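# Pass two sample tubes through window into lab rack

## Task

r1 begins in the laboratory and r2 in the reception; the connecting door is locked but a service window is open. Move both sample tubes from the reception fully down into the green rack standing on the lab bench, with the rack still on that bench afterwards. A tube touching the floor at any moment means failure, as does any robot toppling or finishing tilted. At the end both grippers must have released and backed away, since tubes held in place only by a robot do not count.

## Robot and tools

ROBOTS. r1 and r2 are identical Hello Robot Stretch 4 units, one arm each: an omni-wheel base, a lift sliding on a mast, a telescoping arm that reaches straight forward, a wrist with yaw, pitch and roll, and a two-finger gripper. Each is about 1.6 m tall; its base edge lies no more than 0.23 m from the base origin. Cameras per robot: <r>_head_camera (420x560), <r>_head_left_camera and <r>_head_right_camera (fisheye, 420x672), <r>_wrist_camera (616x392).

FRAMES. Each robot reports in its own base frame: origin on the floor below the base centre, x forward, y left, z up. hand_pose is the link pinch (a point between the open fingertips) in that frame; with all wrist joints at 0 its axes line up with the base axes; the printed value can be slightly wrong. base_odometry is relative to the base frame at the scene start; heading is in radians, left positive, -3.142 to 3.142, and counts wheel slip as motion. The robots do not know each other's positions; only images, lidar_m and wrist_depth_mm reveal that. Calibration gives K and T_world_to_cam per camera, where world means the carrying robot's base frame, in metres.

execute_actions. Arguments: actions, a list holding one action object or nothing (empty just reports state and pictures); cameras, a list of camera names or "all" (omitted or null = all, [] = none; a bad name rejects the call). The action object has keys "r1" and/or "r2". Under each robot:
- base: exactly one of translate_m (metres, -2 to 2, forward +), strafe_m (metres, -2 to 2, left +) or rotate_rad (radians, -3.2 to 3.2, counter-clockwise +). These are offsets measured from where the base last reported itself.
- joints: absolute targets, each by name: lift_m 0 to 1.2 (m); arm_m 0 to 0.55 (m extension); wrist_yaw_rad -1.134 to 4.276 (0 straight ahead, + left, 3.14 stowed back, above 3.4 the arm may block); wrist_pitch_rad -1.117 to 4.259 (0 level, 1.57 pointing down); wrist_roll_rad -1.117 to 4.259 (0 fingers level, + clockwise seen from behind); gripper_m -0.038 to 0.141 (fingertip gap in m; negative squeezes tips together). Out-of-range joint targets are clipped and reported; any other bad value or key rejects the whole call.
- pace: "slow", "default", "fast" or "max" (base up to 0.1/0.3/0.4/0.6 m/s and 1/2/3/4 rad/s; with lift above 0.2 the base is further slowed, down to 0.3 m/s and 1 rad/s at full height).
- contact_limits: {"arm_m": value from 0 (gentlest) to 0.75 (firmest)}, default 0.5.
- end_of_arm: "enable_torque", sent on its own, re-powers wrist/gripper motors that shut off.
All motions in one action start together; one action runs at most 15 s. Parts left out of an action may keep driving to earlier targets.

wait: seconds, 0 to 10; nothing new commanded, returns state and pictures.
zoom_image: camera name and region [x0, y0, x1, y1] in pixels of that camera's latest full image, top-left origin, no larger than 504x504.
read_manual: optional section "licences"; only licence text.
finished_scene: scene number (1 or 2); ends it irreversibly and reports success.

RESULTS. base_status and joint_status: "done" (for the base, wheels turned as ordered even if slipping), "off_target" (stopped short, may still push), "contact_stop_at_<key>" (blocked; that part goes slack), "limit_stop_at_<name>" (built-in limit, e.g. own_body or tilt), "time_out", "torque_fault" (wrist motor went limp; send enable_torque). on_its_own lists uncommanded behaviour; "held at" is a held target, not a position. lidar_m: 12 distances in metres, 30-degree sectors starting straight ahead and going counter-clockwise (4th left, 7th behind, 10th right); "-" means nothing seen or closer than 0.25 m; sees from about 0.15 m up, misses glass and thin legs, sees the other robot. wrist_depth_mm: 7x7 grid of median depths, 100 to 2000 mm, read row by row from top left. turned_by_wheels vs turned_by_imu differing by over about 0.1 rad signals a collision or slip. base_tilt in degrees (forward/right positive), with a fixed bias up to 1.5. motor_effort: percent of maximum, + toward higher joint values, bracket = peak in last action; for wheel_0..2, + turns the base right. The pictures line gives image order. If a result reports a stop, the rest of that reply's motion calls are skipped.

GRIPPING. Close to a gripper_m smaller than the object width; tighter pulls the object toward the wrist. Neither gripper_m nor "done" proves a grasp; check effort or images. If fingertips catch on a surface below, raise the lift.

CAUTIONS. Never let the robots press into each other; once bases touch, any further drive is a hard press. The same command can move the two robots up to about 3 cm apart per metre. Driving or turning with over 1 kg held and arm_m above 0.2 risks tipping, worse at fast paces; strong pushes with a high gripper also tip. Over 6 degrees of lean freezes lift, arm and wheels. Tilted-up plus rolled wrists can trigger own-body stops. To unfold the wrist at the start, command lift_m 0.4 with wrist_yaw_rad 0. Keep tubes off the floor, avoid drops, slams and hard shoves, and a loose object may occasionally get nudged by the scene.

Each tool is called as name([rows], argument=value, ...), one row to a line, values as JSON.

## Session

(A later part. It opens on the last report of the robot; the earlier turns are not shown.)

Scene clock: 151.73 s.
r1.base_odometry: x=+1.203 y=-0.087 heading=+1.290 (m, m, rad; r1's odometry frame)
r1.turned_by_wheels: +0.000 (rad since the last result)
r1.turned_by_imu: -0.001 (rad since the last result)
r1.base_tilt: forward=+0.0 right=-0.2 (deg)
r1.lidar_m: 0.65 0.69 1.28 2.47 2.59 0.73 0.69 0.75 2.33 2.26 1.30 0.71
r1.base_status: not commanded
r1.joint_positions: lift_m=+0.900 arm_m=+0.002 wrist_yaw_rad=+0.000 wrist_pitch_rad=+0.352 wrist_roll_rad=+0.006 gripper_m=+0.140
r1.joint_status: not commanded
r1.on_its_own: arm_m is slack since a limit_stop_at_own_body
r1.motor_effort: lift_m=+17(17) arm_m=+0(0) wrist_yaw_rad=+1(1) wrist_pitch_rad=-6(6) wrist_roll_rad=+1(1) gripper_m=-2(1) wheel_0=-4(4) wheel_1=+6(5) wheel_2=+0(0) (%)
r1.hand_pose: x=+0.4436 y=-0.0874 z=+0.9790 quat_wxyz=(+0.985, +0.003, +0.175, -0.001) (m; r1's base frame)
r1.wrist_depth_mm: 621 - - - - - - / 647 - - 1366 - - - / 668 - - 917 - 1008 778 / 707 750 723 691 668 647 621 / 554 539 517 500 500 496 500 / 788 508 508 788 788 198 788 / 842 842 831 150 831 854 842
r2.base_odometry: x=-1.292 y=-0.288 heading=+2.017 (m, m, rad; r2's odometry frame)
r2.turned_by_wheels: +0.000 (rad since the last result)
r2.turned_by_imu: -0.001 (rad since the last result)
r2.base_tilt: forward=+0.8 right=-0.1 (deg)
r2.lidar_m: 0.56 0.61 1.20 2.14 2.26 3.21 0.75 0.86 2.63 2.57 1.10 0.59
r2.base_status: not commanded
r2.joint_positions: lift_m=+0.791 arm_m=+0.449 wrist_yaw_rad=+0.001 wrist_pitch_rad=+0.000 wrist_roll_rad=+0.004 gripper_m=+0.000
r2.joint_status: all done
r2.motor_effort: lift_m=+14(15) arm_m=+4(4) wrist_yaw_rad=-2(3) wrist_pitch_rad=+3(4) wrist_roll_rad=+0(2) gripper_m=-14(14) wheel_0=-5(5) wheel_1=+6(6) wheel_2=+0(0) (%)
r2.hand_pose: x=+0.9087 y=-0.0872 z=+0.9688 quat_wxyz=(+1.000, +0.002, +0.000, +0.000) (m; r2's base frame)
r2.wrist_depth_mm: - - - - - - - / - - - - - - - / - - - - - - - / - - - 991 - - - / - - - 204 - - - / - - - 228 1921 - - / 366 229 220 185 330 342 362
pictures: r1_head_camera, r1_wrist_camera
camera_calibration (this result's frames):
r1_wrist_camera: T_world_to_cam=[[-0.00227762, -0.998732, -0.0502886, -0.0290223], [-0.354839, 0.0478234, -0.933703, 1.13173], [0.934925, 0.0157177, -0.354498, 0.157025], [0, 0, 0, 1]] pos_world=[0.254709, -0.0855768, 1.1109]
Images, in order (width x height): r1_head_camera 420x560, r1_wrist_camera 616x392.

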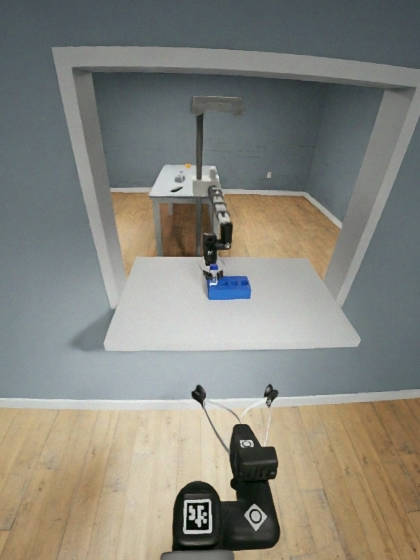

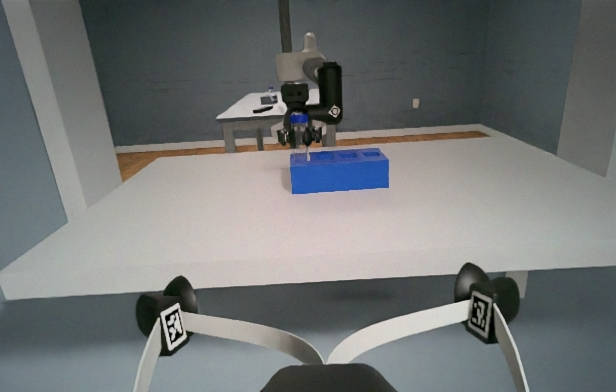

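execute_actions([
  {"r2":{"joints":{"lift_m":0.778},"pace":"slow"}},
], cameras=[])

execute_actions([
  {"r2":{"joints":{"gripper_m":0.06},"pace":"slow"}},
], cameras=["r1_wrist_camera"])

zoom_image(camera="r1_wrist_camera", region=[230, 60, 430, 220])

Scene clock: 156.47 s.
r1.base_odometry: x=+1.203 y=-0.087 heading=+1.290 (m, m, rad; r1's odometry frame)
r1.turned_by_wheels: +0.000 (rad since the last result)
r1.turned_by_imu: -0.001 (rad since the last result)
r1.base_tilt: forward=+0.0 right=-0.3 (deg)
r1.lidar_m: 0.66 0.69 1.25 2.48 2.58 0.74 0.69 0.72 2.32 2.24 1.31 0.70
r1.base_status: not commanded
r1.joint_positions: lift_m=+0.900 arm_m=+0.002 wrist_yaw_rad=+0.000 wrist_pitch_rad=+0.352 wrist_roll_rad=+0.006 gripper_m=+0.140
r1.joint_status: not commanded
r1.on_its_own: arm_m is slack since a limit_stop_at_own_body
r1.motor_effort: lift_m=+16(16) arm_m=+0(0) wrist_yaw_rad=+1(1) wrist_pitch_rad=-7(7) wrist_roll_rad=+1(0) gripper_m=-3(0) wheel_0=-4(4) wheel_1=+5(5) wheel_2=+0(0) (%)
r1.hand_pose: x=+0.4436 y=-0.0874 z=+0.9790 quat_wxyz=(+0.985, +0.003, +0.175, -0.001) (m; r1's base frame)
r1.wrist_depth_mm: 627 - - - - - - / 647 - - 1537 - - - / 668 - - 854 - 1008 778 / 707 750 723 691 668 647 621 / 554 539 517 504 500 496 492 / 788 508 512 788 788 199 798 / 831 831 842 150 831 842 842
r2.base_odometry: x=-1.292 y=-0.288 heading=+2.017 (m, m, rad; r2's odometry frame)
r2.turned_by_wheels: +0.000 (rad since the last result)
r2.turned_by_imu: -0.001 (rad since the last result)
r2.base_tilt: forward=+0.9 right=-0.1 (deg)
r2.lidar_m: 0.56 0.60 1.17 2.14 2.27 3.22 0.79 0.86 2.66 2.57 1.10 0.58
r2.base_status: not commanded
r2.joint_positions: lift_m=+0.778 arm_m=+0.449 wrist_yaw_rad=+0.001 wrist_pitch_rad=+0.001 wrist_roll_rad=+0.004 gripper_m=+0.000
r2.joint_status: all done
r2.motor_effort: lift_m=+15(15) arm_m=+4(4) wrist_yaw_rad=-2(3) wrist_pitch_rad=-2(7) wrist_roll_rad=+1(1) gripper_m=-10(14) wheel_0=-4(4) wheel_1=+6(6) wheel_2=+0(0) (%)
r2.hand_pose: x=+0.9087 y=-0.0872 z=+0.9565 quat_wxyz=(+1.000, +0.002, +0.000, +0.000) (m; r2's base frame)
r2.wrist_depth_mm: - - - 1182 - - - / - - - - - - - / - - - - - - - / - - - 976 - - - / - - - 732 - - - / - - 466 229 455 - - / 214 204 206 183 304 314 330
pictures: none
No camera images: the call's "cameras" was empty. Leave "cameras" out to get every camera's image.

Scene clock: 158.87 s.
r1.base_odometry: x=+1.203 y=-0.087 heading=+1.290 (m, m, rad; r1's odometry frame)
r1.turned_by_wheels: +0.000 (rad since the last result)
r1.turned_by_imu: -0.001 (rad since the last result)
r1.base_tilt: forward=-0.2 right=-0.3 (deg)
r1.lidar_m: 0.66 0.69 1.26 2.46 2.57 0.74 0.69 0.74 2.33 2.28 1.30 0.69
r1.base_status: not commanded
r1.joint_positions: lift_m=+0.900 arm_m=+0.002 wrist_yaw_rad=+0.000 wrist_pitch_rad=+0.352 wrist_roll_rad=+0.006 gripper_m=+0.140
r1.joint_status: not commanded
r1.on_its_own: arm_m is slack since a limit_stop_at_own_body
r1.motor_effort: lift_m=+16(16) arm_m=+0(0) wrist_yaw_rad=+1(1) wrist_pitch_rad=-6(7) wrist_roll_rad=+0(2) gripper_m=-1(1) wheel_0=-4(4) wheel_1=+5(5) wheel_2=+0(0) (%)
r1.hand_pose: x=+0.4436 y=-0.0874 z=+0.9790 quat_wxyz=(+0.985, +0.003, +0.175, -0.001) (m; r1's base frame)
r1.wrist_depth_mm: 615 - - - - - - / 634 - - 1537 - - - / 676 - - 820 - 1025 778 / 699 741 723 699 676 640 621 / 554 530 517 500 500 496 496 / 788 504 504 788 788 198 788 / 842 842 854 150 820 831 842
r2.base_odometry: x=-1.292 y=-0.288 heading=+2.017 (m, m, rad; r2's odometry frame)
r2.turned_by_wheels: +0.000 (rad since the last result)
r2.turned_by_imu: -0.001 (rad since the last result)
r2.base_tilt: forward=+0.9 right=-0.2 (deg)
r2.lidar_m: 0.55 0.59 1.20 2.14 2.28 3.16 0.80 0.85 2.65 2.57 1.10 0.58
r2.base_status: not commanded
r2.joint_positions: lift_m=+0.778 arm_m=+0.449 wrist_yaw_rad=+0.000 wrist_pitch_rad=+0.002 wrist_roll_rad=+0.004 gripper_m=+0.060
r2.joint_status: all done
r2.motor_effort: lift_m=+15(15) arm_m=+4(4) wrist_yaw_rad=-1(2) wrist_pitch_rad=-4(4) wrist_roll_rad=+0(2) gripper_m=-1(12) wheel_0=-5(4) wheel_1=+6(6) wheel_2=+0(0) (%)
r2.hand_pose: x=+0.9087 y=-0.0873 z=+0.9561 quat_wxyz=(+1.000, +0.002, +0.001, +0.000) (m; r2's base frame)
r2.wrist_depth_mm: - - - 1205 - - - / - - - - - - - / - - - - - - - / - - - 976 - - - / - - - 1921 - - - / - - 206 1205 211 - - / 214 212 214 151 322 312 327
pictures: r1_wrist_camera
camera_calibration (this result's frames):
r1_wrist_camera: T_world_to_cam=[[-0.00227768, -0.998732, -0.0502887, -0.0290222], [-0.354839, 0.0478236, -0.933703, 1.13173], [0.934925, 0.0157177, -0.354498, 0.157025], [0, 0, 0, 1]] pos_world=[0.254709, -0.0855768, 1.1109]
Images, in order (width x height): r1_wrist_camera 616x392.

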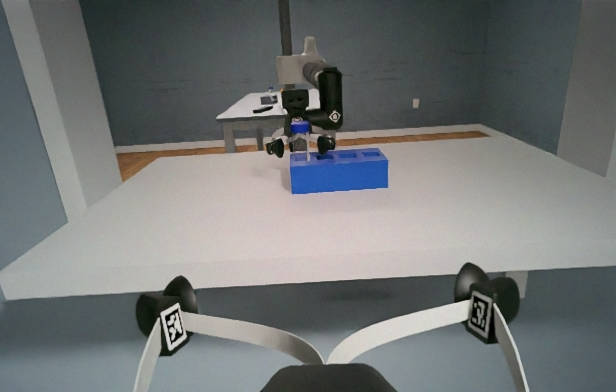

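Region (230, 60, 430, 220) of r1_wrist_camera's 616x392 image, scaled by 2.520; it fills the top 403 rows of this view, and the rest is white.

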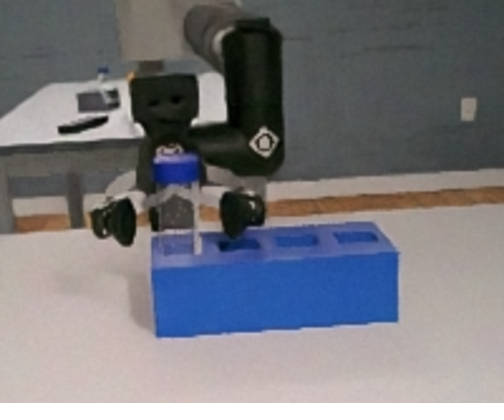

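execute_actions([
  {"r2":{"base":{"translate_m":-0.2},"joints":{"arm_m":0.0}},"r1":{"base":{"strafe_m":0.012},"joints":{"lift_m":0.79,"wrist_pitch_rad":0,"gripper_m":0.06}}},
], cameras=[])

execute_actions([
  {"r2":{"base":{"strafe_m":-0.987},"joints":{"lift_m":0.67}},"r1":{"joints":{"lift_m":0.79,"arm_m":0.3}}},
], cameras=["r1_wrist_camera"])

execute_actions([
  {"r2":{"base":{"translate_m":-1.29}},"r1":{"base":{"translate_m":0.1},"pace":"slow"}},
], cameras=["r1_wrist_camera","r1_head_camera"])

Scene clock: 169.63 s.
r1.base_odometry: x=+1.192 y=-0.084 heading=+1.291 (m, m, rad; r1's odometry frame)
r1.turned_by_wheels: +0.000 (rad since the last result)
r1.turned_by_imu: -0.001 (rad since the last result)
r1.base_tilt: forward=-0.1 right=-0.5 (deg)
r1.lidar_m: 0.66 0.70 1.28 2.45 2.54 0.74 0.71 0.74 2.31 2.29 1.32 0.72
r1.base_status: done
r1.joint_positions: lift_m=+0.790 arm_m=+0.002 wrist_yaw_rad=+0.000 wrist_pitch_rad=+0.003 wrist_roll_rad=+0.006 gripper_m=+0.060
r1.joint_status: all done
r1.on_its_own: arm_m is slack since a limit_stop_at_own_body
r1.motor_effort: lift_m=+17(14) arm_m=+0(0) wrist_yaw_rad=+1(1) wrist_pitch_rad=-9(13) wrist_roll_rad=+0(1) gripper_m=-3(2) wheel_0=-4(10) wheel_1=+6(14) wheel_2=+0(0) (%)
r1.hand_pose: x=+0.4613 y=-0.0874 z=+0.9676 quat_wxyz=(+1.000, +0.003, +0.001, +0.000) (m; r1's base frame)
r1.wrist_depth_mm: 683 - - - - - - / 683 - - - - - - / 683 - - - - - - / 683 - - - - - - / 699 866 - 904 820 917 768 / 691 585 224 535 202 496 480 / 459 459 452 161 455 449 676
r2.base_odometry: x=-1.205 y=-0.468 heading=+2.017 (m, m, rad; r2's odometry frame)
r2.turned_by_wheels: +0.000 (rad since the last result)
r2.turned_by_imu: -0.001 (rad since the last result)
r2.base_tilt: forward=+0.8 right=+0.0 (deg)
r2.lidar_m: 0.77 0.80 1.50 2.15 2.27 0.63 0.60 0.65 2.64 2.55 1.36 0.82
r2.base_status: done
r2.joint_positions: lift_m=+0.778 arm_m=+0.001 wrist_yaw_rad=+0.000 wrist_pitch_rad=+0.002 wrist_roll_rad=+0.004 gripper_m=+0.060
r2.joint_status: all done
r2.motor_effort: lift_m=+16(16) arm_m=-5(6) wrist_yaw_rad=+0(1) wrist_pitch_rad=-7(6) wrist_roll_rad=+0(2) gripper_m=-3(3) wheel_0=-3(8) wheel_1=-5(8) wheel_2=+2(9) (%)
r2.hand_pose: x=+0.4602 y=-0.0875 z=+0.9559 quat_wxyz=(+1.000, +0.002, +0.001, +0.000) (m; r2's base frame)
r2.wrist_depth_mm: 820 - - - - 778 768 / 809 - - - - 798 759 / 809 - - - - 809 759 / 809 - - - - 809 759 / 809 - - 960 - 759 750 / 564 585 206 585 210 564 750 / 798 778 768 151 750 750 750
pictures: none
No camera images: the call's "cameras" was empty. Leave "cameras" out to get every camera's image.

Scene clock: 174.23 s.
r1.base_odometry: x=+1.192 y=-0.084 heading=+1.291 (m, m, rad; r1's odometry frame)
r1.turned_by_wheels: +0.000 (rad since the last result)
r1.turned_by_imu: -0.001 (rad since the last result)
r1.base_tilt: forward=+0.1 right=-0.3 (deg)
r1.lidar_m: 0.64 0.70 1.29 2.45 2.57 0.76 0.70 0.73 2.38 2.28 1.30 0.71
r1.base_status: not commanded
r1.joint_positions: lift_m=+0.790 arm_m=+0.298 wrist_yaw_rad=+0.000 wrist_pitch_rad=+0.002 wrist_roll_rad=+0.006 gripper_m=+0.060
r1.joint_status: all done
r1.motor_effort: lift_m=+16(20) arm_m=+10(9) wrist_yaw_rad=+1(1) wrist_pitch_rad=-8(9) wrist_roll_rad=+1(1) gripper_m=-1(4) wheel_0=-4(4) wheel_1=+6(6) wheel_2=+0(0) (%)
r1.hand_pose: x=+0.7577 y=-0.0874 z=+0.9678 quat_wxyz=(+1.000, +0.003, +0.001, +0.000) (m; r1's base frame)
r1.wrist_depth_mm: - - - - - - - / 1537 - - - - - - / - - - - - - - / 1618 - - - - - - / 1537 - - - - - - / 544 574 224 387 202 445 473 / 389 375 325 162 324 303 330
r2.base_odometry: x=-0.315 y=-0.043 heading=+2.017 (m, m, rad; r2's odometry frame)
r2.turned_by_wheels: +0.000 (rad since the last result)
r2.turned_by_imu: -0.005 (rad since the last result)
r2.base_tilt: forward=+0.9 right=-0.1 (deg)
r2.lidar_m: 0.95 0.93 1.06 3.12 0.92 0.76 1.88 2.18 1.63 1.57 1.27 0.99
r2.base_status: done
r2.joint_positions: lift_m=+0.670 arm_m=+0.001 wrist_yaw_rad=+0.000 wrist_pitch_rad=+0.002 wrist_roll_rad=+0.004 gripper_m=+0.060
r2.joint_status: all done
r2.motor_effort: lift_m=+16(15) arm_m=-5(5) wrist_yaw_rad=+0(0) wrist_pitch_rad=-6(5) wrist_roll_rad=+2(0) gripper_m=-3(4) wheel_0=+1(10) wheel_1=-2(11) wheel_2=+0(3) (%)
r2.hand_pose: x=+0.4602 y=-0.0874 z=+0.8478 quat_wxyz=(+1.000, +0.002, +0.001, +0.000) (m; r2's base frame)
r2.wrist_depth_mm: 768 768 768 741 741 732 707 / 768 759 741 741 741 732 707 / 768 750 750 741 723 723 707 / 750 759 741 732 732 723 699 / 750 741 750 732 723 723 707 / 750 741 205 732 210 723 699 / 750 732 732 151 715 683 691
pictures: r1_wrist_camera
camera_calibration (this result's frames):
r1_wrist_camera: T_world_to_cam=[[0.0151742, -0.998731, -0.0480302, -0.0442535], [-0.0135387, 0.0478261, -0.998764, 1.03707], [0.999793, 0.0158057, -0.0127958, -0.5204], [0, 0, 0, 1]] pos_world=[0.535005, -0.0855712, 1.02701]
Images, in order (width x height): r1_wrist_camera 616x392.

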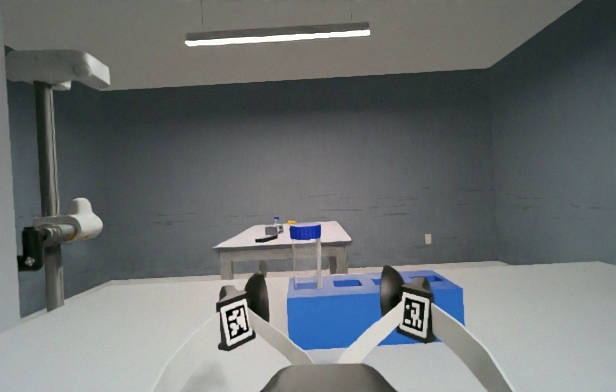

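Scene clock: 180.00 s.
r1.base_odometry: x=+1.219 y=+0.012 heading=+1.291 (m, m, rad; r1's odometry frame)
r1.turned_by_wheels: +0.001 (rad since the last result)
r1.turned_by_imu: -0.001 (rad since the last result)
r1.base_tilt: forward=+0.0 right=-0.4 (deg)
r1.lidar_m: 0.58 0.60 1.10 2.48 2.54 0.83 0.80 0.84 2.32 2.29 0.83 0.59
r1.base_status: done
r1.joint_positions: lift_m=+0.790 arm_m=+0.298 wrist_yaw_rad=+0.000 wrist_pitch_rad=+0.002 wrist_roll_rad=+0.006 gripper_m=+0.060
r1.joint_status: not commanded
r1.motor_effort: lift_m=+17(16) arm_m=+10(10) wrist_yaw_rad=+1(1) wrist_pitch_rad=-8(8) wrist_roll_rad=+1(0) gripper_m=-5(1) wheel_0=+4(7) wheel_1=+9(11) wheel_2=-4(9) (%)
r1.hand_pose: x=+0.7577 y=-0.0874 z=+0.9678 quat_wxyz=(+1.000, +0.003, +0.001, +0.000) (m; r1's base frame)
r1.wrist_depth_mm: - - - - - - - / - - - - - - - / - - - - - - - / - - - - - - - / - - - - - - - / - 574 224 351 202 357 473 / 387 377 324 161 289 289 330
r2.base_odometry: x=+0.241 y=-1.207 heading=+2.016 (m, m, rad; r2's odometry frame)
r2.turned_by_wheels: +0.000 (rad since the last result)
r2.turned_by_imu: +0.002 (rad since the last result)
r2.base_tilt: forward=+0.9 right=-0.1 (deg)
r2.lidar_m: 2.14 0.59 0.44 0.41 0.44 0.68 2.05 2.10 1.57 1.54 1.61 2.29
r2.base_status: done
r2.joint_positions: lift_m=+0.670 arm_m=+0.001 wrist_yaw_rad=+0.000 wrist_pitch_rad=+0.002 wrist_roll_rad=+0.004 gripper_m=+0.060
r2.joint_status: not commanded
r2.motor_effort: lift_m=+16(16) arm_m=-5(4) wrist_yaw_rad=+0(0) wrist_pitch_rad=-6(7) wrist_roll_rad=+0(1) gripper_m=-1(2) wheel_0=-2(7) wheel_1=-4(11) wheel_2=+1(11) (%)
r2.hand_pose: x=+0.4602 y=-0.0874 z=+0.8478 quat_wxyz=(+1.000, +0.002, +0.001, +0.000) (m; r2's base frame)
r2.wrist_depth_mm: 1983 1863 - - - - - / - - - - - 1983 - / - - - - - 1983 - / - - - - - 1983 - / - - - - - - - / - - 206 - 211 1983 1983 / - - - 151 1983 1921 1921
pictures: r1_head_camera, r1_wrist_camera
camera_calibration (this result's frames):
r1_wrist_camera: T_world_to_cam=[[0.015174, -0.998731, -0.0480303, -0.0442534], [-0.0135387, 0.0478262, -0.998764, 1.03707], [0.999793, 0.0158055, -0.0127958, -0.520402], [0, 0, 0, 1]] pos_world=[0.535007, -0.0855713, 1.02701]
Images, in order (width x height): r1_head_camera 420x560, r1_wrist_camera 616x392.

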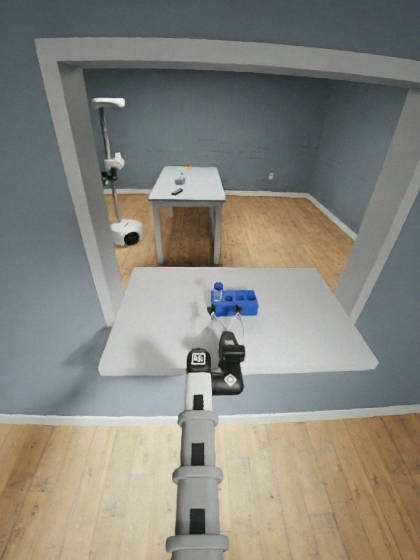

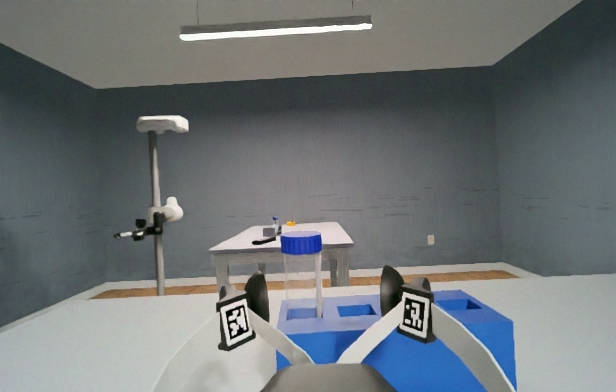

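execute_actions([
  {"r1":{"base":{"strafe_m":0.015},"joints":{"arm_m":0.36},"pace":"slow"},"r2":{"base":{"rotate_rad":1.57},"joints":{"arm_m":0.1}}},
], cameras=["r1_wrist_camera","r2_wrist_camera","r2_head_camera"])

Scene clock: 185.53 s.
r1.base_odometry: x=+1.205 y=+0.016 heading=+1.291 (m, m, rad; r1's odometry frame)
r1.turned_by_wheels: +0.000 (rad since the last result)
r1.turned_by_imu: -0.001 (rad since the last result)
r1.base_tilt: forward=+0.0 right=-0.5 (deg)
r1.lidar_m: 0.55 0.59 1.15 2.44 2.54 0.84 0.81 0.85 2.36 2.29 0.82 0.61
r1.base_status: done
r1.joint_positions: lift_m=+0.790 arm_m=+0.358 wrist_yaw_rad=+0.000 wrist_pitch_rad=+0.002 wrist_roll_rad=+0.006 gripper_m=+0.060
r1.joint_status: all done
r1.motor_effort: lift_m=+16(16) arm_m=+10(10) wrist_yaw_rad=+1(1) wrist_pitch_rad=-7(8) wrist_roll_rad=+1(0) gripper_m=-3(3) wheel_0=-5(9) wheel_1=+8(12) wheel_2=+0(3) (%)
r1.hand_pose: x=+0.8176 y=-0.0874 z=+0.9678 quat_wxyz=(+1.000, +0.003, +0.001, +0.000) (m; r1's base frame)
r1.wrist_depth_mm: - - - - - - - / - - - - - - - / - - - - - - - / - - - - - - - / - - - - - - - / - 574 224 530 202 484 469 / 387 375 324 162 227 225 228
r2.base_odometry: x=+0.241 y=-1.207 heading=-2.698 (m, m, rad; r2's odometry frame)
r2.turned_by_wheels: +1.569 (rad since the last result)
r2.turned_by_imu: +1.550 (rad since the last result)
r2.base_tilt: forward=+1.0 right=-0.1 (deg)
r2.lidar_m: 0.43 0.46 0.68 2.04 2.10 1.59 1.55 1.58 2.29 2.12 0.60 0.46
r2.base_status: done
r2.joint_positions: lift_m=+0.670 arm_m=+0.099 wrist_yaw_rad=+0.000 wrist_pitch_rad=+0.002 wrist_roll_rad=+0.004 gripper_m=+0.060
r2.joint_status: all done
r2.motor_effort: lift_m=+16(16) arm_m=+4(5) wrist_yaw_rad=-1(1) wrist_pitch_rad=-5(5) wrist_roll_rad=+1(3) gripper_m=-1(2) wheel_0=-3(10) wheel_1=-5(10) wheel_2=-1(10) (%)
r2.hand_pose: x=+0.5587 y=-0.0873 z=+0.8479 quat_wxyz=(+1.000, +0.002, +0.001, +0.000) (m; r2's base frame)
r2.wrist_depth_mm: - - - - - - - / - - - - - - - / - - - - - - - / - - - - - - - / - - - - - - - / 508 521 206 389 209 512 492 / 342 327 332 151 322 320 336
pictures: r1_wrist_camera, r2_head_camera, r2_wrist_camera
camera_calibration (this result's frames):
r1_wrist_camera: T_world_to_cam=[[0.0151688, -0.998731, -0.0480303, -0.0451605], [-0.0135384, 0.0478263, -0.998764, 1.03789], [0.999793, 0.0158003, -0.0127957, -0.580351], [0, 0, 0, 1]] pos_world=[0.594968, -0.0855716, 1.02701]
r2_wrist_camera: T_world_to_cam=[[0.00512097, -0.999862, -0.0158293, -0.0770176], [0.00815119, 0.0158707, -0.999841, 0.904698], [0.999954, 0.00499113, 0.00823134, -0.341046], [0, 0, 0, 1]] pos_world=[0.33405, -0.0896629, 0.906142]
Images, in order (width x height): r1_wrist_camera 616x392, r2_head_camera 420x560, r2_wrist_camera 616x392.

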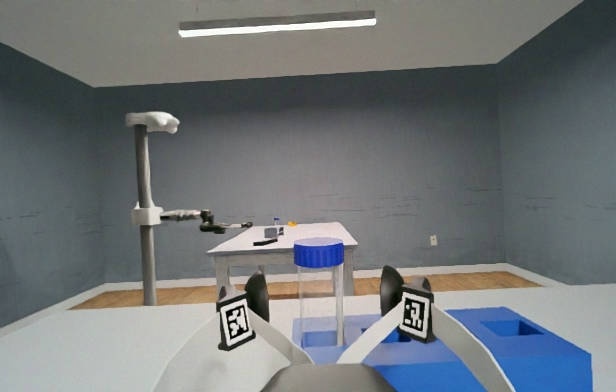

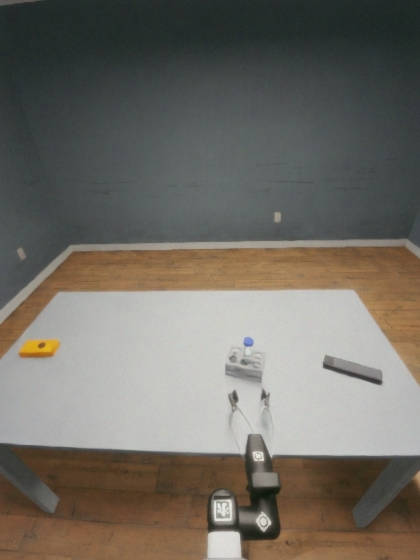

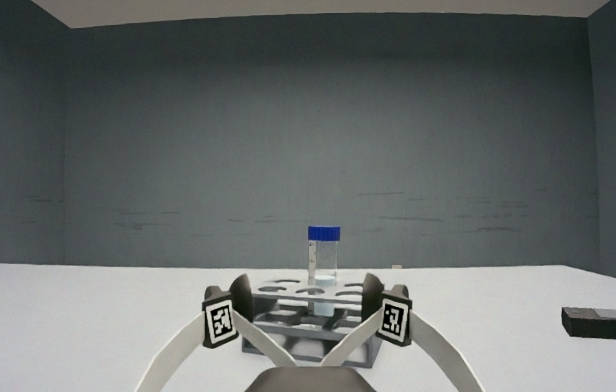

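execute_actions([
  {"r1":{"joints":{"arm_m":0.395},"pace":"slow"},"r2":{"base":{"strafe_m":-0.018},"joints":{"arm_m":0.25},"pace":"slow"}},
], cameras=["r1_wrist_camera","r2_wrist_camera"])

Scene clock: 191.33 s.
r1.base_odometry: x=+1.205 y=+0.016 heading=+1.291 (m, m, rad; r1's odometry frame)
r1.turned_by_wheels: +0.000 (rad since the last result)
r1.turned_by_imu: -0.001 (rad since the last result)
r1.base_tilt: forward=+0.0 right=-0.4 (deg)
r1.lidar_m: 0.57 0.57 1.15 2.43 2.55 0.85 0.81 0.85 2.35 2.29 0.86 0.60
r1.base_status: not commanded
r1.joint_positions: lift_m=+0.790 arm_m=+0.393 wrist_yaw_rad=+0.000 wrist_pitch_rad=+0.002 wrist_roll_rad=+0.006 gripper_m=+0.060
r1.joint_status: all done
r1.motor_effort: lift_m=+16(16) arm_m=+10(12) wrist_yaw_rad=+1(1) wrist_pitch_rad=-7(7) wrist_roll_rad=+1(2) gripper_m=-3(1) wheel_0=-5(5) wheel_1=+9(8) wheel_2=+0(0) (%)
r1.hand_pose: x=+0.8526 y=-0.0874 z=+0.9678 quat_wxyz=(+1.000, +0.003, +0.001, +0.000) (m; r1's base frame)
r1.wrist_depth_mm: - - - - - - - / - - - - - - - / - - - - - - - / - - - - - - - / - - - - - - - / - - 224 521 202 488 469 / 387 375 324 162 213 198 218
r2.base_odometry: x=+0.233 y=-1.191 heading=-2.698 (m, m, rad; r2's odometry frame)
r2.turned_by_wheels: +0.000 (rad since the last result)
r2.turned_by_imu: -0.002 (rad since the last result)
r2.base_tilt: forward=+0.9 right=-0.2 (deg)
r2.lidar_m: 0.42 0.45 0.66 2.07 2.14 1.59 1.54 1.59 2.26 2.10 0.60 0.46
r2.base_status: done
r2.joint_positions: lift_m=+0.670 arm_m=+0.249 wrist_yaw_rad=+0.000 wrist_pitch_rad=+0.002 wrist_roll_rad=+0.004 gripper_m=+0.060
r2.joint_status: all done
r2.motor_effort: lift_m=+16(16) arm_m=+4(2) wrist_yaw_rad=+0(1) wrist_pitch_rad=-5(5) wrist_roll_rad=-1(1) gripper_m=-3(2) wheel_0=+3(5) wheel_1=-5(11) wheel_2=+0(1) (%)
r2.hand_pose: x=+0.7086 y=-0.0874 z=+0.8479 quat_wxyz=(+1.000, +0.002, +0.001, +0.000) (m; r2's base frame)
r2.wrist_depth_mm: - - - - - - - / - - - - - - - / - - - - - - - / - - - - - - - / - - - - - - - / 504 517 206 525 210 504 484 / 340 325 215 151 211 319 336
pictures: r1_wrist_camera, r2_wrist_camera
camera_calibration (this result's frames):
r1_wrist_camera: T_world_to_cam=[[0.0151683, -0.998731, -0.0480302, -0.0456911], [-0.0135384, 0.0478262, -0.998764, 1.03836], [0.999793, 0.0157998, -0.0127958, -0.615344], [0, 0, 0, 1]] pos_world=[0.629968, -0.0855716, 1.02701]
r2_wrist_camera: T_world_to_cam=[[0.004932, -0.999863, -0.0158292, -0.0777058], [0.00815431, 0.0158691, -0.999841, 0.903475], [0.999955, 0.00480214, 0.00823145, -0.490926], [0, 0, 0, 1]] pos_world=[0.48392, -0.089675, 0.906142]
Images, in order (width x height): r1_wrist_camera 616x392, r2_wrist_camera 616x392.

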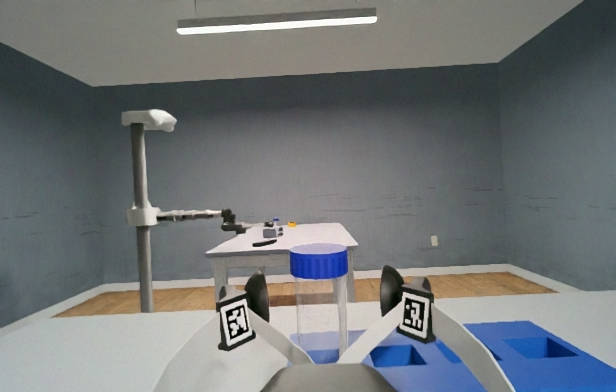

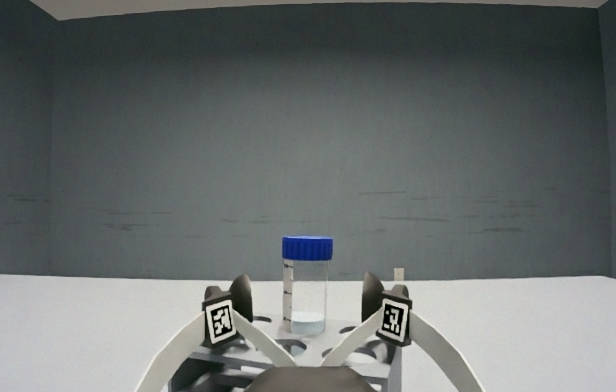

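execute_actions([
  {"r1":{"joints":{"arm_m":0.415},"pace":"slow"},"r2":{"joints":{"arm_m":0.30},"pace":"slow"}},
], cameras=[])

execute_actions([
  {"r1":{"joints":{"gripper_m":0.0}},"r2":{"joints":{"gripper_m":0.0}}},
], cameras=[])

execute_actions([
  {"r1":{"joints":{"lift_m":0.92},"pace":"slow"},"r2":{"joints":{"lift_m":0.92},"pace":"slow"}},
], cameras=["r1_wrist_camera","r2_wrist_camera","r1_head_camera"])

Scene clock: 197.07 s.
r1.base_odometry: x=+1.205 y=+0.016 heading=+1.291 (m, m, rad; r1's odometry frame)
r1.turned_by_wheels: +0.000 (rad since the last result)
r1.turned_by_imu: -0.001 (rad since the last result)
r1.base_tilt: forward=-0.1 right=-0.4 (deg)
r1.lidar_m: 0.58 0.60 1.11 2.44 2.54 0.85 0.81 0.85 2.38 2.30 0.84 0.60
r1.base_status: not commanded
r1.joint_positions: lift_m=+0.790 arm_m=+0.413 wrist_yaw_rad=+0.000 wrist_pitch_rad=+0.002 wrist_roll_rad=+0.006 gripper_m=+0.060
r1.joint_status: all done
r1.motor_effort: lift_m=+17(16) arm_m=+10(11) wrist_yaw_rad=+0(1) wrist_pitch_rad=-7(8) wrist_roll_rad=+0(2) gripper_m=-3(2) wheel_0=-5(5) wheel_1=+8(8) wheel_2=+0(0) (%)
r1.hand_pose: x=+0.8726 y=-0.0874 z=+0.9678 quat_wxyz=(+1.000, +0.003, +0.001, +0.000) (m; r1's base frame)
r1.wrist_depth_mm: - - - - - - - / - - - - - - - / - - - - - - - / - - - - - - - / - - - 1983 - - - / - - 224 477 202 488 469 / 389 375 324 161 234 198 236
r2.base_odometry: x=+0.233 y=-1.191 heading=-2.698 (m, m, rad; r2's odometry frame)
r2.turned_by_wheels: +0.000 (rad since the last result)
r2.turned_by_imu: -0.001 (rad since the last result)
r2.base_tilt: forward=+0.7 right=+0.0 (deg)
r2.lidar_m: 0.43 0.47 0.68 2.06 2.11 1.59 1.55 1.58 2.29 2.11 0.59 0.42
r2.base_status: not commanded
r2.joint_positions: lift_m=+0.670 arm_m=+0.299 wrist_yaw_rad=+0.000 wrist_pitch_rad=+0.002 wrist_roll_rad=+0.004 gripper_m=+0.060
r2.joint_status: all done
r2.motor_effort: lift_m=+16(16) arm_m=+5(4) wrist_yaw_rad=+0(1) wrist_pitch_rad=-6(6) wrist_roll_rad=-1(1) gripper_m=-2(3) wheel_0=+3(3) wheel_1=-5(5) wheel_2=+0(0) (%)
r2.hand_pose: x=+0.7586 y=-0.0874 z=+0.8479 quat_wxyz=(+1.000, +0.002, +0.001, +0.000) (m; r2's base frame)
r2.wrist_depth_mm: - - - - - - - / - - - - - - - / - - - - - - - / - - - - - - - / - - - - - - - / 500 517 206 525 209 500 484 / 338 325 191 151 204 315 332
pictures: none
No camera images: the call's "cameras" was empty. Leave "cameras" out to get every camera's image.

Scene clock: 198.47 s.
r1.base_odometry: x=+1.205 y=+0.016 heading=+1.291 (m, m, rad; r1's odometry frame)
r1.turned_by_wheels: +0.000 (rad since the last result)
r1.turned_by_imu: +0.000 (rad since the last result)
r1.base_tilt: forward=-0.1 right=-0.5 (deg)
r1.lidar_m: 0.56 0.61 1.12 2.44 2.55 0.86 0.80 0.86 2.37 2.29 0.84 0.58
r1.base_status: not commanded
r1.joint_positions: lift_m=+0.790 arm_m=+0.413 wrist_yaw_rad=+0.000 wrist_pitch_rad=+0.002 wrist_roll_rad=+0.006 gripper_m=+0.000
r1.joint_status: all done
r1.motor_effort: lift_m=+17(16) arm_m=+10(10) wrist_yaw_rad=+0(0) wrist_pitch_rad=-9(8) wrist_roll_rad=-1(0) gripper_m=-14(13) wheel_0=-5(5) wheel_1=+9(8) wheel_2=+0(0) (%)
r1.hand_pose: x=+0.8727 y=-0.0874 z=+0.9677 quat_wxyz=(+1.000, +0.003, +0.001, +0.000) (m; r1's base frame)
r1.wrist_depth_mm: - - - - - - - / - - - - - - - / - - - - - - - / - - - - - - - / - - - 1921 - - - / - - 508 222 192 488 477 / 384 375 319 217 227 163 231
r2.base_odometry: x=+0.233 y=-1.191 heading=-2.698 (m, m, rad; r2's odometry frame)
r2.turned_by_wheels: +0.000 (rad since the last result)
r2.turned_by_imu: +0.000 (rad since the last result)
r2.base_tilt: forward=+0.9 right=+0.0 (deg)
r2.lidar_m: 0.42 0.45 0.64 2.05 2.14 1.58 1.54 1.58 2.25 2.14 0.58 0.44
r2.base_status: not commanded
r2.joint_positions: lift_m=+0.670 arm_m=+0.299 wrist_yaw_rad=+0.000 wrist_pitch_rad=+0.002 wrist_roll_rad=+0.004 gripper_m=+0.000
r2.joint_status: all done
r2.motor_effort: lift_m=+16(16) arm_m=+4(5) wrist_yaw_rad=+0(1) wrist_pitch_rad=-6(5) wrist_roll_rad=+3(1) gripper_m=-11(13) wheel_0=+4(4) wheel_1=-4(5) wheel_2=+0(0) (%)
r2.hand_pose: x=+0.7586 y=-0.0874 z=+0.8479 quat_wxyz=(+1.000, +0.002, +0.001, +0.000) (m; r2's base frame)
r2.wrist_depth_mm: - - - - - - - / - - - - - - - / - - - - - - - / - - - - - - - / - - - - - - - / 500 517 473 229 462 504 484 / 338 322 184 181 188 317 336
pictures: none
No camera images: the call's "cameras" was empty. Leave "cameras" out to get every camera's image.

Scene clock: 201.17 s.
r1.base_odometry: x=+1.205 y=+0.016 heading=+1.291 (m, m, rad; r1's odometry frame)
r1.turned_by_wheels: +0.000 (rad since the last result)
r1.turned_by_imu: -0.001 (rad since the last result)
r1.base_tilt: forward=-0.1 right=-0.3 (deg)
r1.lidar_m: 0.57 0.59 1.14 2.44 2.51 0.84 0.81 0.87 2.34 2.28 0.83 0.58
r1.base_status: not commanded
r1.joint_positions: lift_m=+0.920 arm_m=+0.413 wrist_yaw_rad=+0.000 wrist_pitch_rad=+0.003 wrist_roll_rad=+0.006 gripper_m=+0.000
r1.joint_status: all done
r1.motor_effort: lift_m=+22(20) arm_m=+10(10) wrist_yaw_rad=+1(1) wrist_pitch_rad=-10(11) wrist_roll_rad=+1(0) gripper_m=-14(13) wheel_0=-5(6) wheel_1=+8(9) wheel_2=+0(0) (%)
r1.hand_pose: x=+0.8727 y=-0.0874 z=+1.0971 quat_wxyz=(+1.000, +0.003, +0.002, +0.000) (m; r1's base frame)
r1.wrist_depth_mm: - - - - - - - / - - - - - - - / - - - - - - - / - - - - - - - / - - - - - - - / - - 1983 221 192 - - / - - 1983 - - 163 -
r2.base_odometry: x=+0.233 y=-1.191 heading=-2.698 (m, m, rad; r2's odometry frame)
r2.turned_by_wheels: +0.000 (rad since the last result)
r2.turned_by_imu: -0.001 (rad since the last result)
r2.base_tilt: forward=+0.6 right=+0.0 (deg)
r2.lidar_m: 0.41 0.46 0.61 2.05 2.13 1.60 1.55 1.61 2.27 2.11 0.57 0.45
r2.base_status: not commanded
r2.joint_positions: lift_m=+0.920 arm_m=+0.299 wrist_yaw_rad=+0.000 wrist_pitch_rad=+0.002 wrist_roll_rad=+0.004 gripper_m=+0.000
r2.joint_status: all done
r2.motor_effort: lift_m=+25(26) arm_m=+5(5) wrist_yaw_rad=-1(1) wrist_pitch_rad=-6(5) wrist_roll_rad=+0(0) gripper_m=-12(13) wheel_0=+3(3) wheel_1=-5(5) wheel_2=+0(0) (%)
r2.hand_pose: x=+0.7586 y=-0.0874 z=+1.0971 quat_wxyz=(+1.000, +0.002, +0.001, +0.000) (m; r2's base frame)
r2.wrist_depth_mm: - - - - - - - / - - - - - - - / - - - - - - - / - - - - - - - / - - - - - - - / - - - 228 - - - / - - - 180 - - -
pictures: r1_head_camera, r1_wrist_camera, r2_wrist_camera
camera_calibration (this result's frames):
r1_wrist_camera: T_world_to_cam=[[0.0152041, -0.99873, -0.0480411, -0.0397807], [-0.014271, 0.047825, -0.998754, 1.16845], [0.999783, 0.0158707, -0.0135257, -0.632895], [0, 0, 0, 1]] pos_world=[0.650037, -0.0855669, 1.15653]
r2_wrist_camera: T_world_to_cam=[[0.00502131, -0.999862, -0.0158294, -0.0740488], [0.00810358, 0.0158697, -0.999841, 1.15231], [0.999955, 0.00489223, 0.00818215, -0.542936], [0, 0, 0, 1]] pos_world=[0.533945, -0.0896692, 1.15539]
Images, in order (width x height): r1_head_camera 420x560, r1_wrist_camera 616x392, r2_wrist_camera 616x392.

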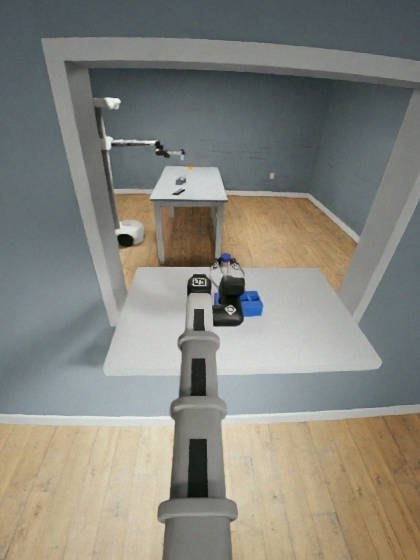

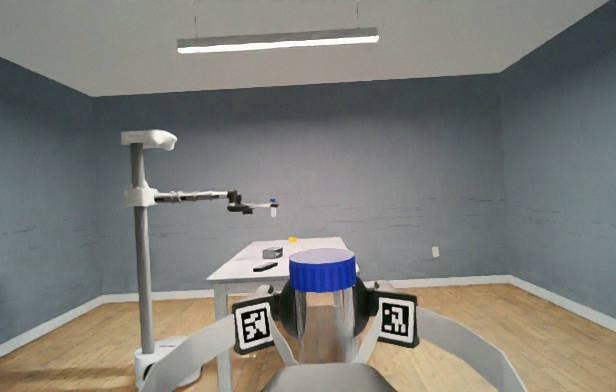

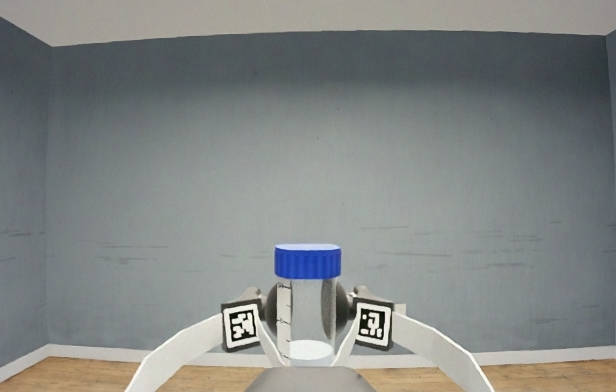

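execute_actions([
  {"r1":{"base":{"translate_m":-0.3},"joints":{"arm_m":0.0},"pace":"slow"},"r2":{"base":{"rotate_rad":-1.57},"joints":{"arm_m":0.0},"pace":"slow"}},
], cameras=[])

execute_actions([
  {"r1":{"base":{"strafe_m":0.9}},"r2":{"base":{"translate_m":1.29}}},
], cameras=[])

execute_actions([
  {"r1":{"base":{"translate_m":-0.99}},"r2":{"base":{"strafe_m":0.92}}},
], cameras=[])

execute_actions([
  {"r1":{"base":{"rotate_rad":-1.57},"pace":"slow"},"r2":{"base":{"translate_m":0.2},"joints":{"arm_m":0.3},"pace":"slow"}},
], cameras=["r1_head_camera","r2_head_camera","r1_wrist_camera"])

Scene clock: 215.10 s.
r1.base_odometry: x=+1.122 y=-0.272 heading=+1.291 (m, m, rad; r1's odometry frame)
r1.turned_by_wheels: -0.001 (rad since the last result)
r1.turned_by_imu: -0.002 (rad since the last result)
r1.base_tilt: forward=-0.2 right=-0.4 (deg)
r1.lidar_m: 0.43 0.92 1.55 2.44 2.52 0.51 0.48 0.52 2.39 2.28 1.62 0.88
r1.base_status: done
r1.joint_positions: lift_m=+0.920 arm_m=+0.004 wrist_yaw_rad=+0.000 wrist_pitch_rad=+0.003 wrist_roll_rad=+0.006 gripper_m=+0.000
r1.joint_status: all done
joint sent to its limit — the command would take r1.arm_m past its lower limit, so that joint was sent only as far as its limit.
r1.motor_effort: lift_m=+22(22) arm_m=-10(13) wrist_yaw_rad=+1(0) wrist_pitch_rad=-10(10) wrist_roll_rad=+0(0) gripper_m=-13(13) wheel_0=-4(10) wheel_1=-8(9) wheel_2=+3(9) (%)
r1.hand_pose: x=+0.4631 y=-0.0874 z=+1.0971 quat_wxyz=(+1.000, +0.003, +0.002, +0.000) (m; r1's base frame)
r1.wrist_depth_mm: 866 878 1205 - - - 878 / 891 878 - - - - 854 / 891 891 - - - - 866 / 891 891 - - - - 878 / 878 891 - - - - 866 / 891 878 960 221 192 917 854 / 891 707 654 661 647 163 654
r2.base_odometry: x=+0.233 y=-1.191 heading=+2.016 (m, m, rad; r2's odometry frame)
r2.turned_by_wheels: -1.569 (rad since the last result)
r2.turned_by_imu: -1.553 (rad since the last result)
r2.base_tilt: forward=+0.9 right=-0.3 (deg)
r2.lidar_m: 2.15 0.60 0.46 0.42 0.46 0.67 2.06 2.11 1.58 1.54 1.60 2.27
r2.base_status: done
r2.joint_positions: lift_m=+0.920 arm_m=+0.001 wrist_yaw_rad=+0.000 wrist_pitch_rad=+0.003 wrist_roll_rad=+0.004 gripper_m=+0.000
r2.joint_status: all done
r2.motor_effort: lift_m=+25(25) arm_m=-4(5) wrist_yaw_rad=+0(1) wrist_pitch_rad=-5(6) wrist_roll_rad=+1(2) gripper_m=-11(12) wheel_0=+5(7) wheel_1=+6(9) wheel_2=+3(9) (%)
r2.hand_pose: x=+0.4602 y=-0.0874 z=+1.0971 quat_wxyz=(+1.000, +0.002, +0.001, +0.000) (m; r2's base frame)
r2.wrist_depth_mm: - - - - - 1983 1983 / 1983 1921 - - 1983 1983 - / - - - - 1983 1983 1983 / - - - - 1983 1921 1983 / - - - 1983 - 1983 1983 / - - - 228 1921 1983 1921 / - - 1983 181 1983 1983 1921
pictures: none
No camera images: the call's "cameras" was empty. Leave "cameras" out to get every camera's image.

Scene clock: 220.87 s.
r1.base_odometry: x=+0.257 y=-0.024 heading=+1.291 (m, m, rad; r1's odometry frame)
r1.turned_by_wheels: +0.000 (rad since the last result)
r1.turned_by_imu: +0.000 (rad since the last result)
r1.base_tilt: forward=-0.1 right=-0.4 (deg)
r1.lidar_m: 0.42 1.13 1.52 1.54 1.61 2.19 1.90 0.74 0.77 3.20 1.25 1.07
r1.base_status: done
r1.joint_positions: lift_m=+0.920 arm_m=+0.004 wrist_yaw_rad=+0.000 wrist_pitch_rad=+0.003 wrist_roll_rad=+0.006 gripper_m=+0.000
r1.joint_status: not commanded
r1.motor_effort: lift_m=+21(22) arm_m=-10(10) wrist_yaw_rad=+1(2) wrist_pitch_rad=-10(10) wrist_roll_rad=+2(1) gripper_m=-14(12) wheel_0=-2(12) wheel_1=+5(14) wheel_2=+0(1) (%)
r1.hand_pose: x=+0.4630 y=-0.0874 z=+1.0972 quat_wxyz=(+1.000, +0.003, +0.002, +0.000) (m; r1's base frame)
r1.wrist_depth_mm: 854 866 866 866 866 866 - / 854 878 878 878 866 866 - / 866 878 866 866 854 854 - / 878 891 866 866 866 866 - / 866 866 866 878 866 854 1182 / 854 878 891 221 192 854 842 / 854 842 866 866 866 163 866
r2.base_odometry: x=-0.324 y=-0.027 heading=+2.017 (m, m, rad; r2's odometry frame)
r2.turned_by_wheels: +0.000 (rad since the last result)
r2.turned_by_imu: -0.006 (rad since the last result)
r2.base_tilt: forward=+0.8 right=-0.2 (deg)
r2.lidar_m: 0.93 0.92 1.06 3.13 0.94 0.79 1.87 2.21 1.62 1.56 1.27 0.97
r2.base_status: done
r2.joint_positions: lift_m=+0.920 arm_m=+0.001 wrist_yaw_rad=+0.000 wrist_pitch_rad=+0.003 wrist_roll_rad=+0.004 gripper_m=+0.000
r2.joint_status: not commanded
r2.motor_effort: lift_m=+24(25) arm_m=-4(4) wrist_yaw_rad=+0(0) wrist_pitch_rad=-5(6) wrist_roll_rad=+2(0) gripper_m=-11(13) wheel_0=+3(9) wheel_1=+3(9) wheel_2=-1(11) (%)
r2.hand_pose: x=+0.4602 y=-0.0874 z=+1.0971 quat_wxyz=(+1.000, +0.002, +0.001, +0.000) (m; r2's base frame)
r2.wrist_depth_mm: 750 750 732 732 715 715 691 / 741 741 732 723 715 715 683 / 741 741 732 723 723 707 683 / 741 741 732 715 707 699 683 / 732 732 723 715 707 699 683 / 723 732 715 229 707 699 676 / 732 715 723 180 707 691 676
pictures: none
No camera images: the call's "cameras" was empty. Leave "cameras" out to get every camera's image.

Scene clock: 225.67 s.
r1.base_odometry: x=-0.017 y=-0.975 heading=+1.290 (m, m, rad; r1's odometry frame)
r1.turned_by_wheels: -0.001 (rad since the last result)
r1.turned_by_imu: +0.002 (rad since the last result)
r1.base_tilt: forward=-0.1 right=-0.4 (deg)
r1.lidar_m: 0.45 2.11 1.62 1.53 1.58 2.21 2.22 0.70 0.50 0.43 0.47 0.62
r1.base_status: done
r1.joint_positions: lift_m=+0.920 arm_m=+0.004 wrist_yaw_rad=+0.000 wrist_pitch_rad=+0.003 wrist_roll_rad=+0.006 gripper_m=+0.000
r1.joint_status: not commanded
r1.motor_effort: lift_m=+21(21) arm_m=-10(10) wrist_yaw_rad=+1(1) wrist_pitch_rad=-9(10) wrist_roll_rad=+0(2) gripper_m=-13(12) wheel_0=-4(9) wheel_1=-8(15) wheel_2=+1(12) (%)
r1.hand_pose: x=+0.4630 y=-0.0874 z=+1.0972 quat_wxyz=(+1.000, +0.003, +0.002, +0.000) (m; r1's base frame)
r1.wrist_depth_mm: 1863 1863 1863 1808 1921 1808 1808 / 1863 1863 1921 1863 1863 1921 1983 / 1863 1808 1808 1863 1863 - - / 1863 1863 1863 1808 1921 - - / 1863 1863 1921 1863 1863 1863 1863 / 1863 1921 1921 221 192 1808 1808 / 1863 1863 1863 1921 1921 162 1808
r2.base_odometry: x=-1.153 y=-0.424 heading=+2.017 (m, m, rad; r2's odometry frame)
r2.turned_by_wheels: +0.000 (rad since the last result)
r2.turned_by_imu: +0.000 (rad since the last result)
r2.base_tilt: forward=+0.8 right=+0.1 (deg)
r2.lidar_m: 0.74 0.79 1.45 2.22 2.35 0.66 0.64 0.64 2.56 2.49 1.35 0.77
r2.base_status: done
r2.joint_positions: lift_m=+0.920 arm_m=+0.001 wrist_yaw_rad=+0.000 wrist_pitch_rad=+0.003 wrist_roll_rad=+0.004 gripper_m=+0.000
r2.joint_status: not commanded
r2.motor_effort: lift_m=+24(24) arm_m=-4(4) wrist_yaw_rad=+0(0) wrist_pitch_rad=-5(5) wrist_roll_rad=+1(1) gripper_m=-11(12) wheel_0=-3(10) wheel_1=+3(13) wheel_2=+0(0) (%)
r2.hand_pose: x=+0.4602 y=-0.0874 z=+1.0972 quat_wxyz=(+1.000, +0.002, +0.001, +0.000) (m; r2's base frame)
r2.wrist_depth_mm: 854 - - - - 750 750 / 842 - - - - 750 741 / 842 - - - - 750 732 / 854 - - - - 741 741 / 854 - - - - 741 732 / 820 1042 866 229 917 732 723 / 676 640 615 181 609 741 732
pictures: none
No camera images: the call's "cameras" was empty. Leave "cameras" out to get every camera's image.

Scene clock: 229.97 s.
r1.base_odometry: x=-0.017 y=-0.975 heading=-0.279 (m, m, rad; r1's odometry frame)
r1.turned_by_wheels: -1.569 (rad since the last result)
r1.turned_by_imu: -1.556 (rad since the last result)
r1.base_tilt: forward=+0.0 right=-0.3 (deg)
r1.lidar_m: 0.42 0.47 0.65 2.04 2.15 1.59 1.53 1.62 2.20 2.20 0.66 0.48
r1.base_status: done
r1.joint_positions: lift_m=+0.920 arm_m=+0.004 wrist_yaw_rad=+0.000 wrist_pitch_rad=+0.003 wrist_roll_rad=+0.006 gripper_m=+0.000
r1.joint_status: not commanded
r1.motor_effort: lift_m=+21(21) arm_m=-10(10) wrist_yaw_rad=+2(1) wrist_pitch_rad=-10(9) wrist_roll_rad=+0(1) gripper_m=-15(13) wheel_0=+6(10) wheel_1=+7(11) wheel_2=+3(8) (%)
r1.hand_pose: x=+0.4630 y=-0.0874 z=+1.0972 quat_wxyz=(+1.000, +0.003, +0.002, +0.000) (m; r1's base frame)
r1.wrist_depth_mm: - - - - - - - / - - - - - - - / - - - - - - - / - - - - - - - / - - - - - - - / - - - 221 192 - - / - 960 831 878 842 163 854
r2.base_odometry: x=-1.240 y=-0.244 heading=+2.017 (m, m, rad; r2's odometry frame)
r2.turned_by_wheels: +0.000 (rad since the last result)
r2.turned_by_imu: -0.002 (rad since the last result)
r2.base_tilt: forward=+0.7 right=-0.2 (deg)
r2.lidar_m: 0.55 0.58 1.18 2.20 2.36 0.85 0.81 0.88 2.58 2.50 1.08 0.58
r2.base_status: done
r2.joint_positions: lift_m=+0.920 arm_m=+0.299 wrist_yaw_rad=+0.000 wrist_pitch_rad=+0.003 wrist_roll_rad=+0.004 gripper_m=+0.000
r2.joint_status: all done
r2.motor_effort: lift_m=+24(24) arm_m=+5(5) wrist_yaw_rad=+0(0) wrist_pitch_rad=-6(6) wrist_roll_rad=+1(1) gripper_m=-12(13) wheel_0=+4(7) wheel_1=+4(8) wheel_2=-4(9) (%)
r2.hand_pose: x=+0.7586 y=-0.0874 z=+1.0972 quat_wxyz=(+1.000, +0.002, +0.001, +0.000) (m; r2's base frame)
r2.wrist_depth_mm: - - - - - - - / - - - - - - - / - - - - - - - / - - - - - - - / - - - - - - - / - - - 229 - - - / - - - 181 - - -
pictures: r1_head_camera, r1_wrist_camera, r2_head_camera
camera_calibration (this result's frames):
r1_wrist_camera: T_world_to_cam=[[0.0150465, -0.998732, -0.048039, -0.0335258], [-0.0142307, 0.0478257, -0.998754, 1.16264], [0.999786, 0.0157114, -0.0134931, -0.223405], [0, 0, 0, 1]] pos_world=[0.240407, -0.0855774, 1.15657]
Images, in order (width x height): r1_head_camera 420x560, r1_wrist_camera 616x392, r2_head_camera 420x560.

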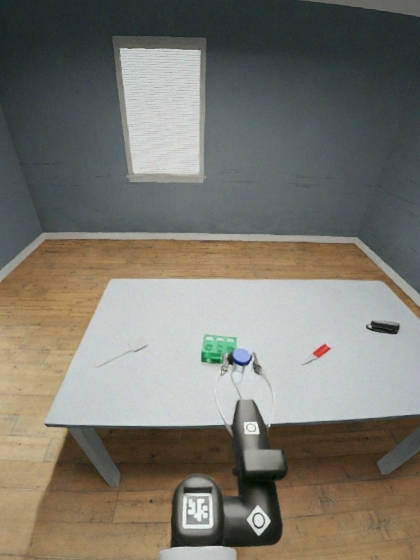

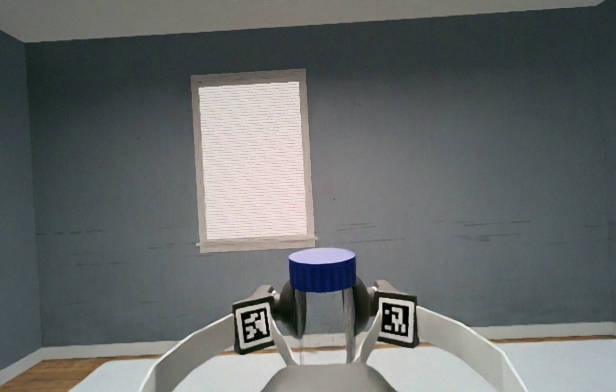

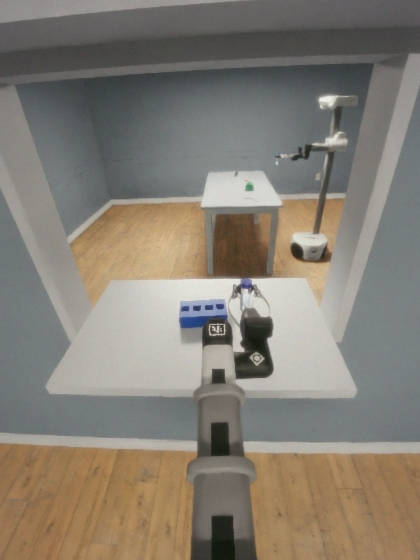

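zoom_image(camera="r1_head_camera", region=[180, 310, 280, 390])

zoom_image(camera="r2_head_camera", region=[160, 260, 300, 360])

Region (180, 310, 280, 390) of r1_head_camera's 420x560 image, scaled by 5.040, with more detail than that image has; it fills the top 403 rows of this view, and the rest is white.

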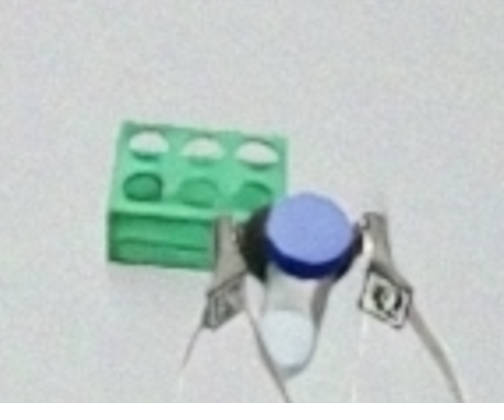

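Region (160, 260, 300, 360) of r2_head_camera's 420x560 image, scaled by 3.600, with more detail than that image has; it fills the top 360 rows of this view, and the rest is white.

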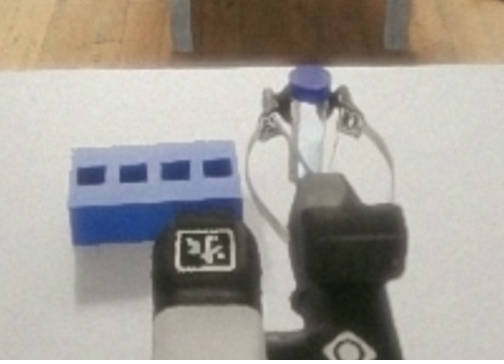

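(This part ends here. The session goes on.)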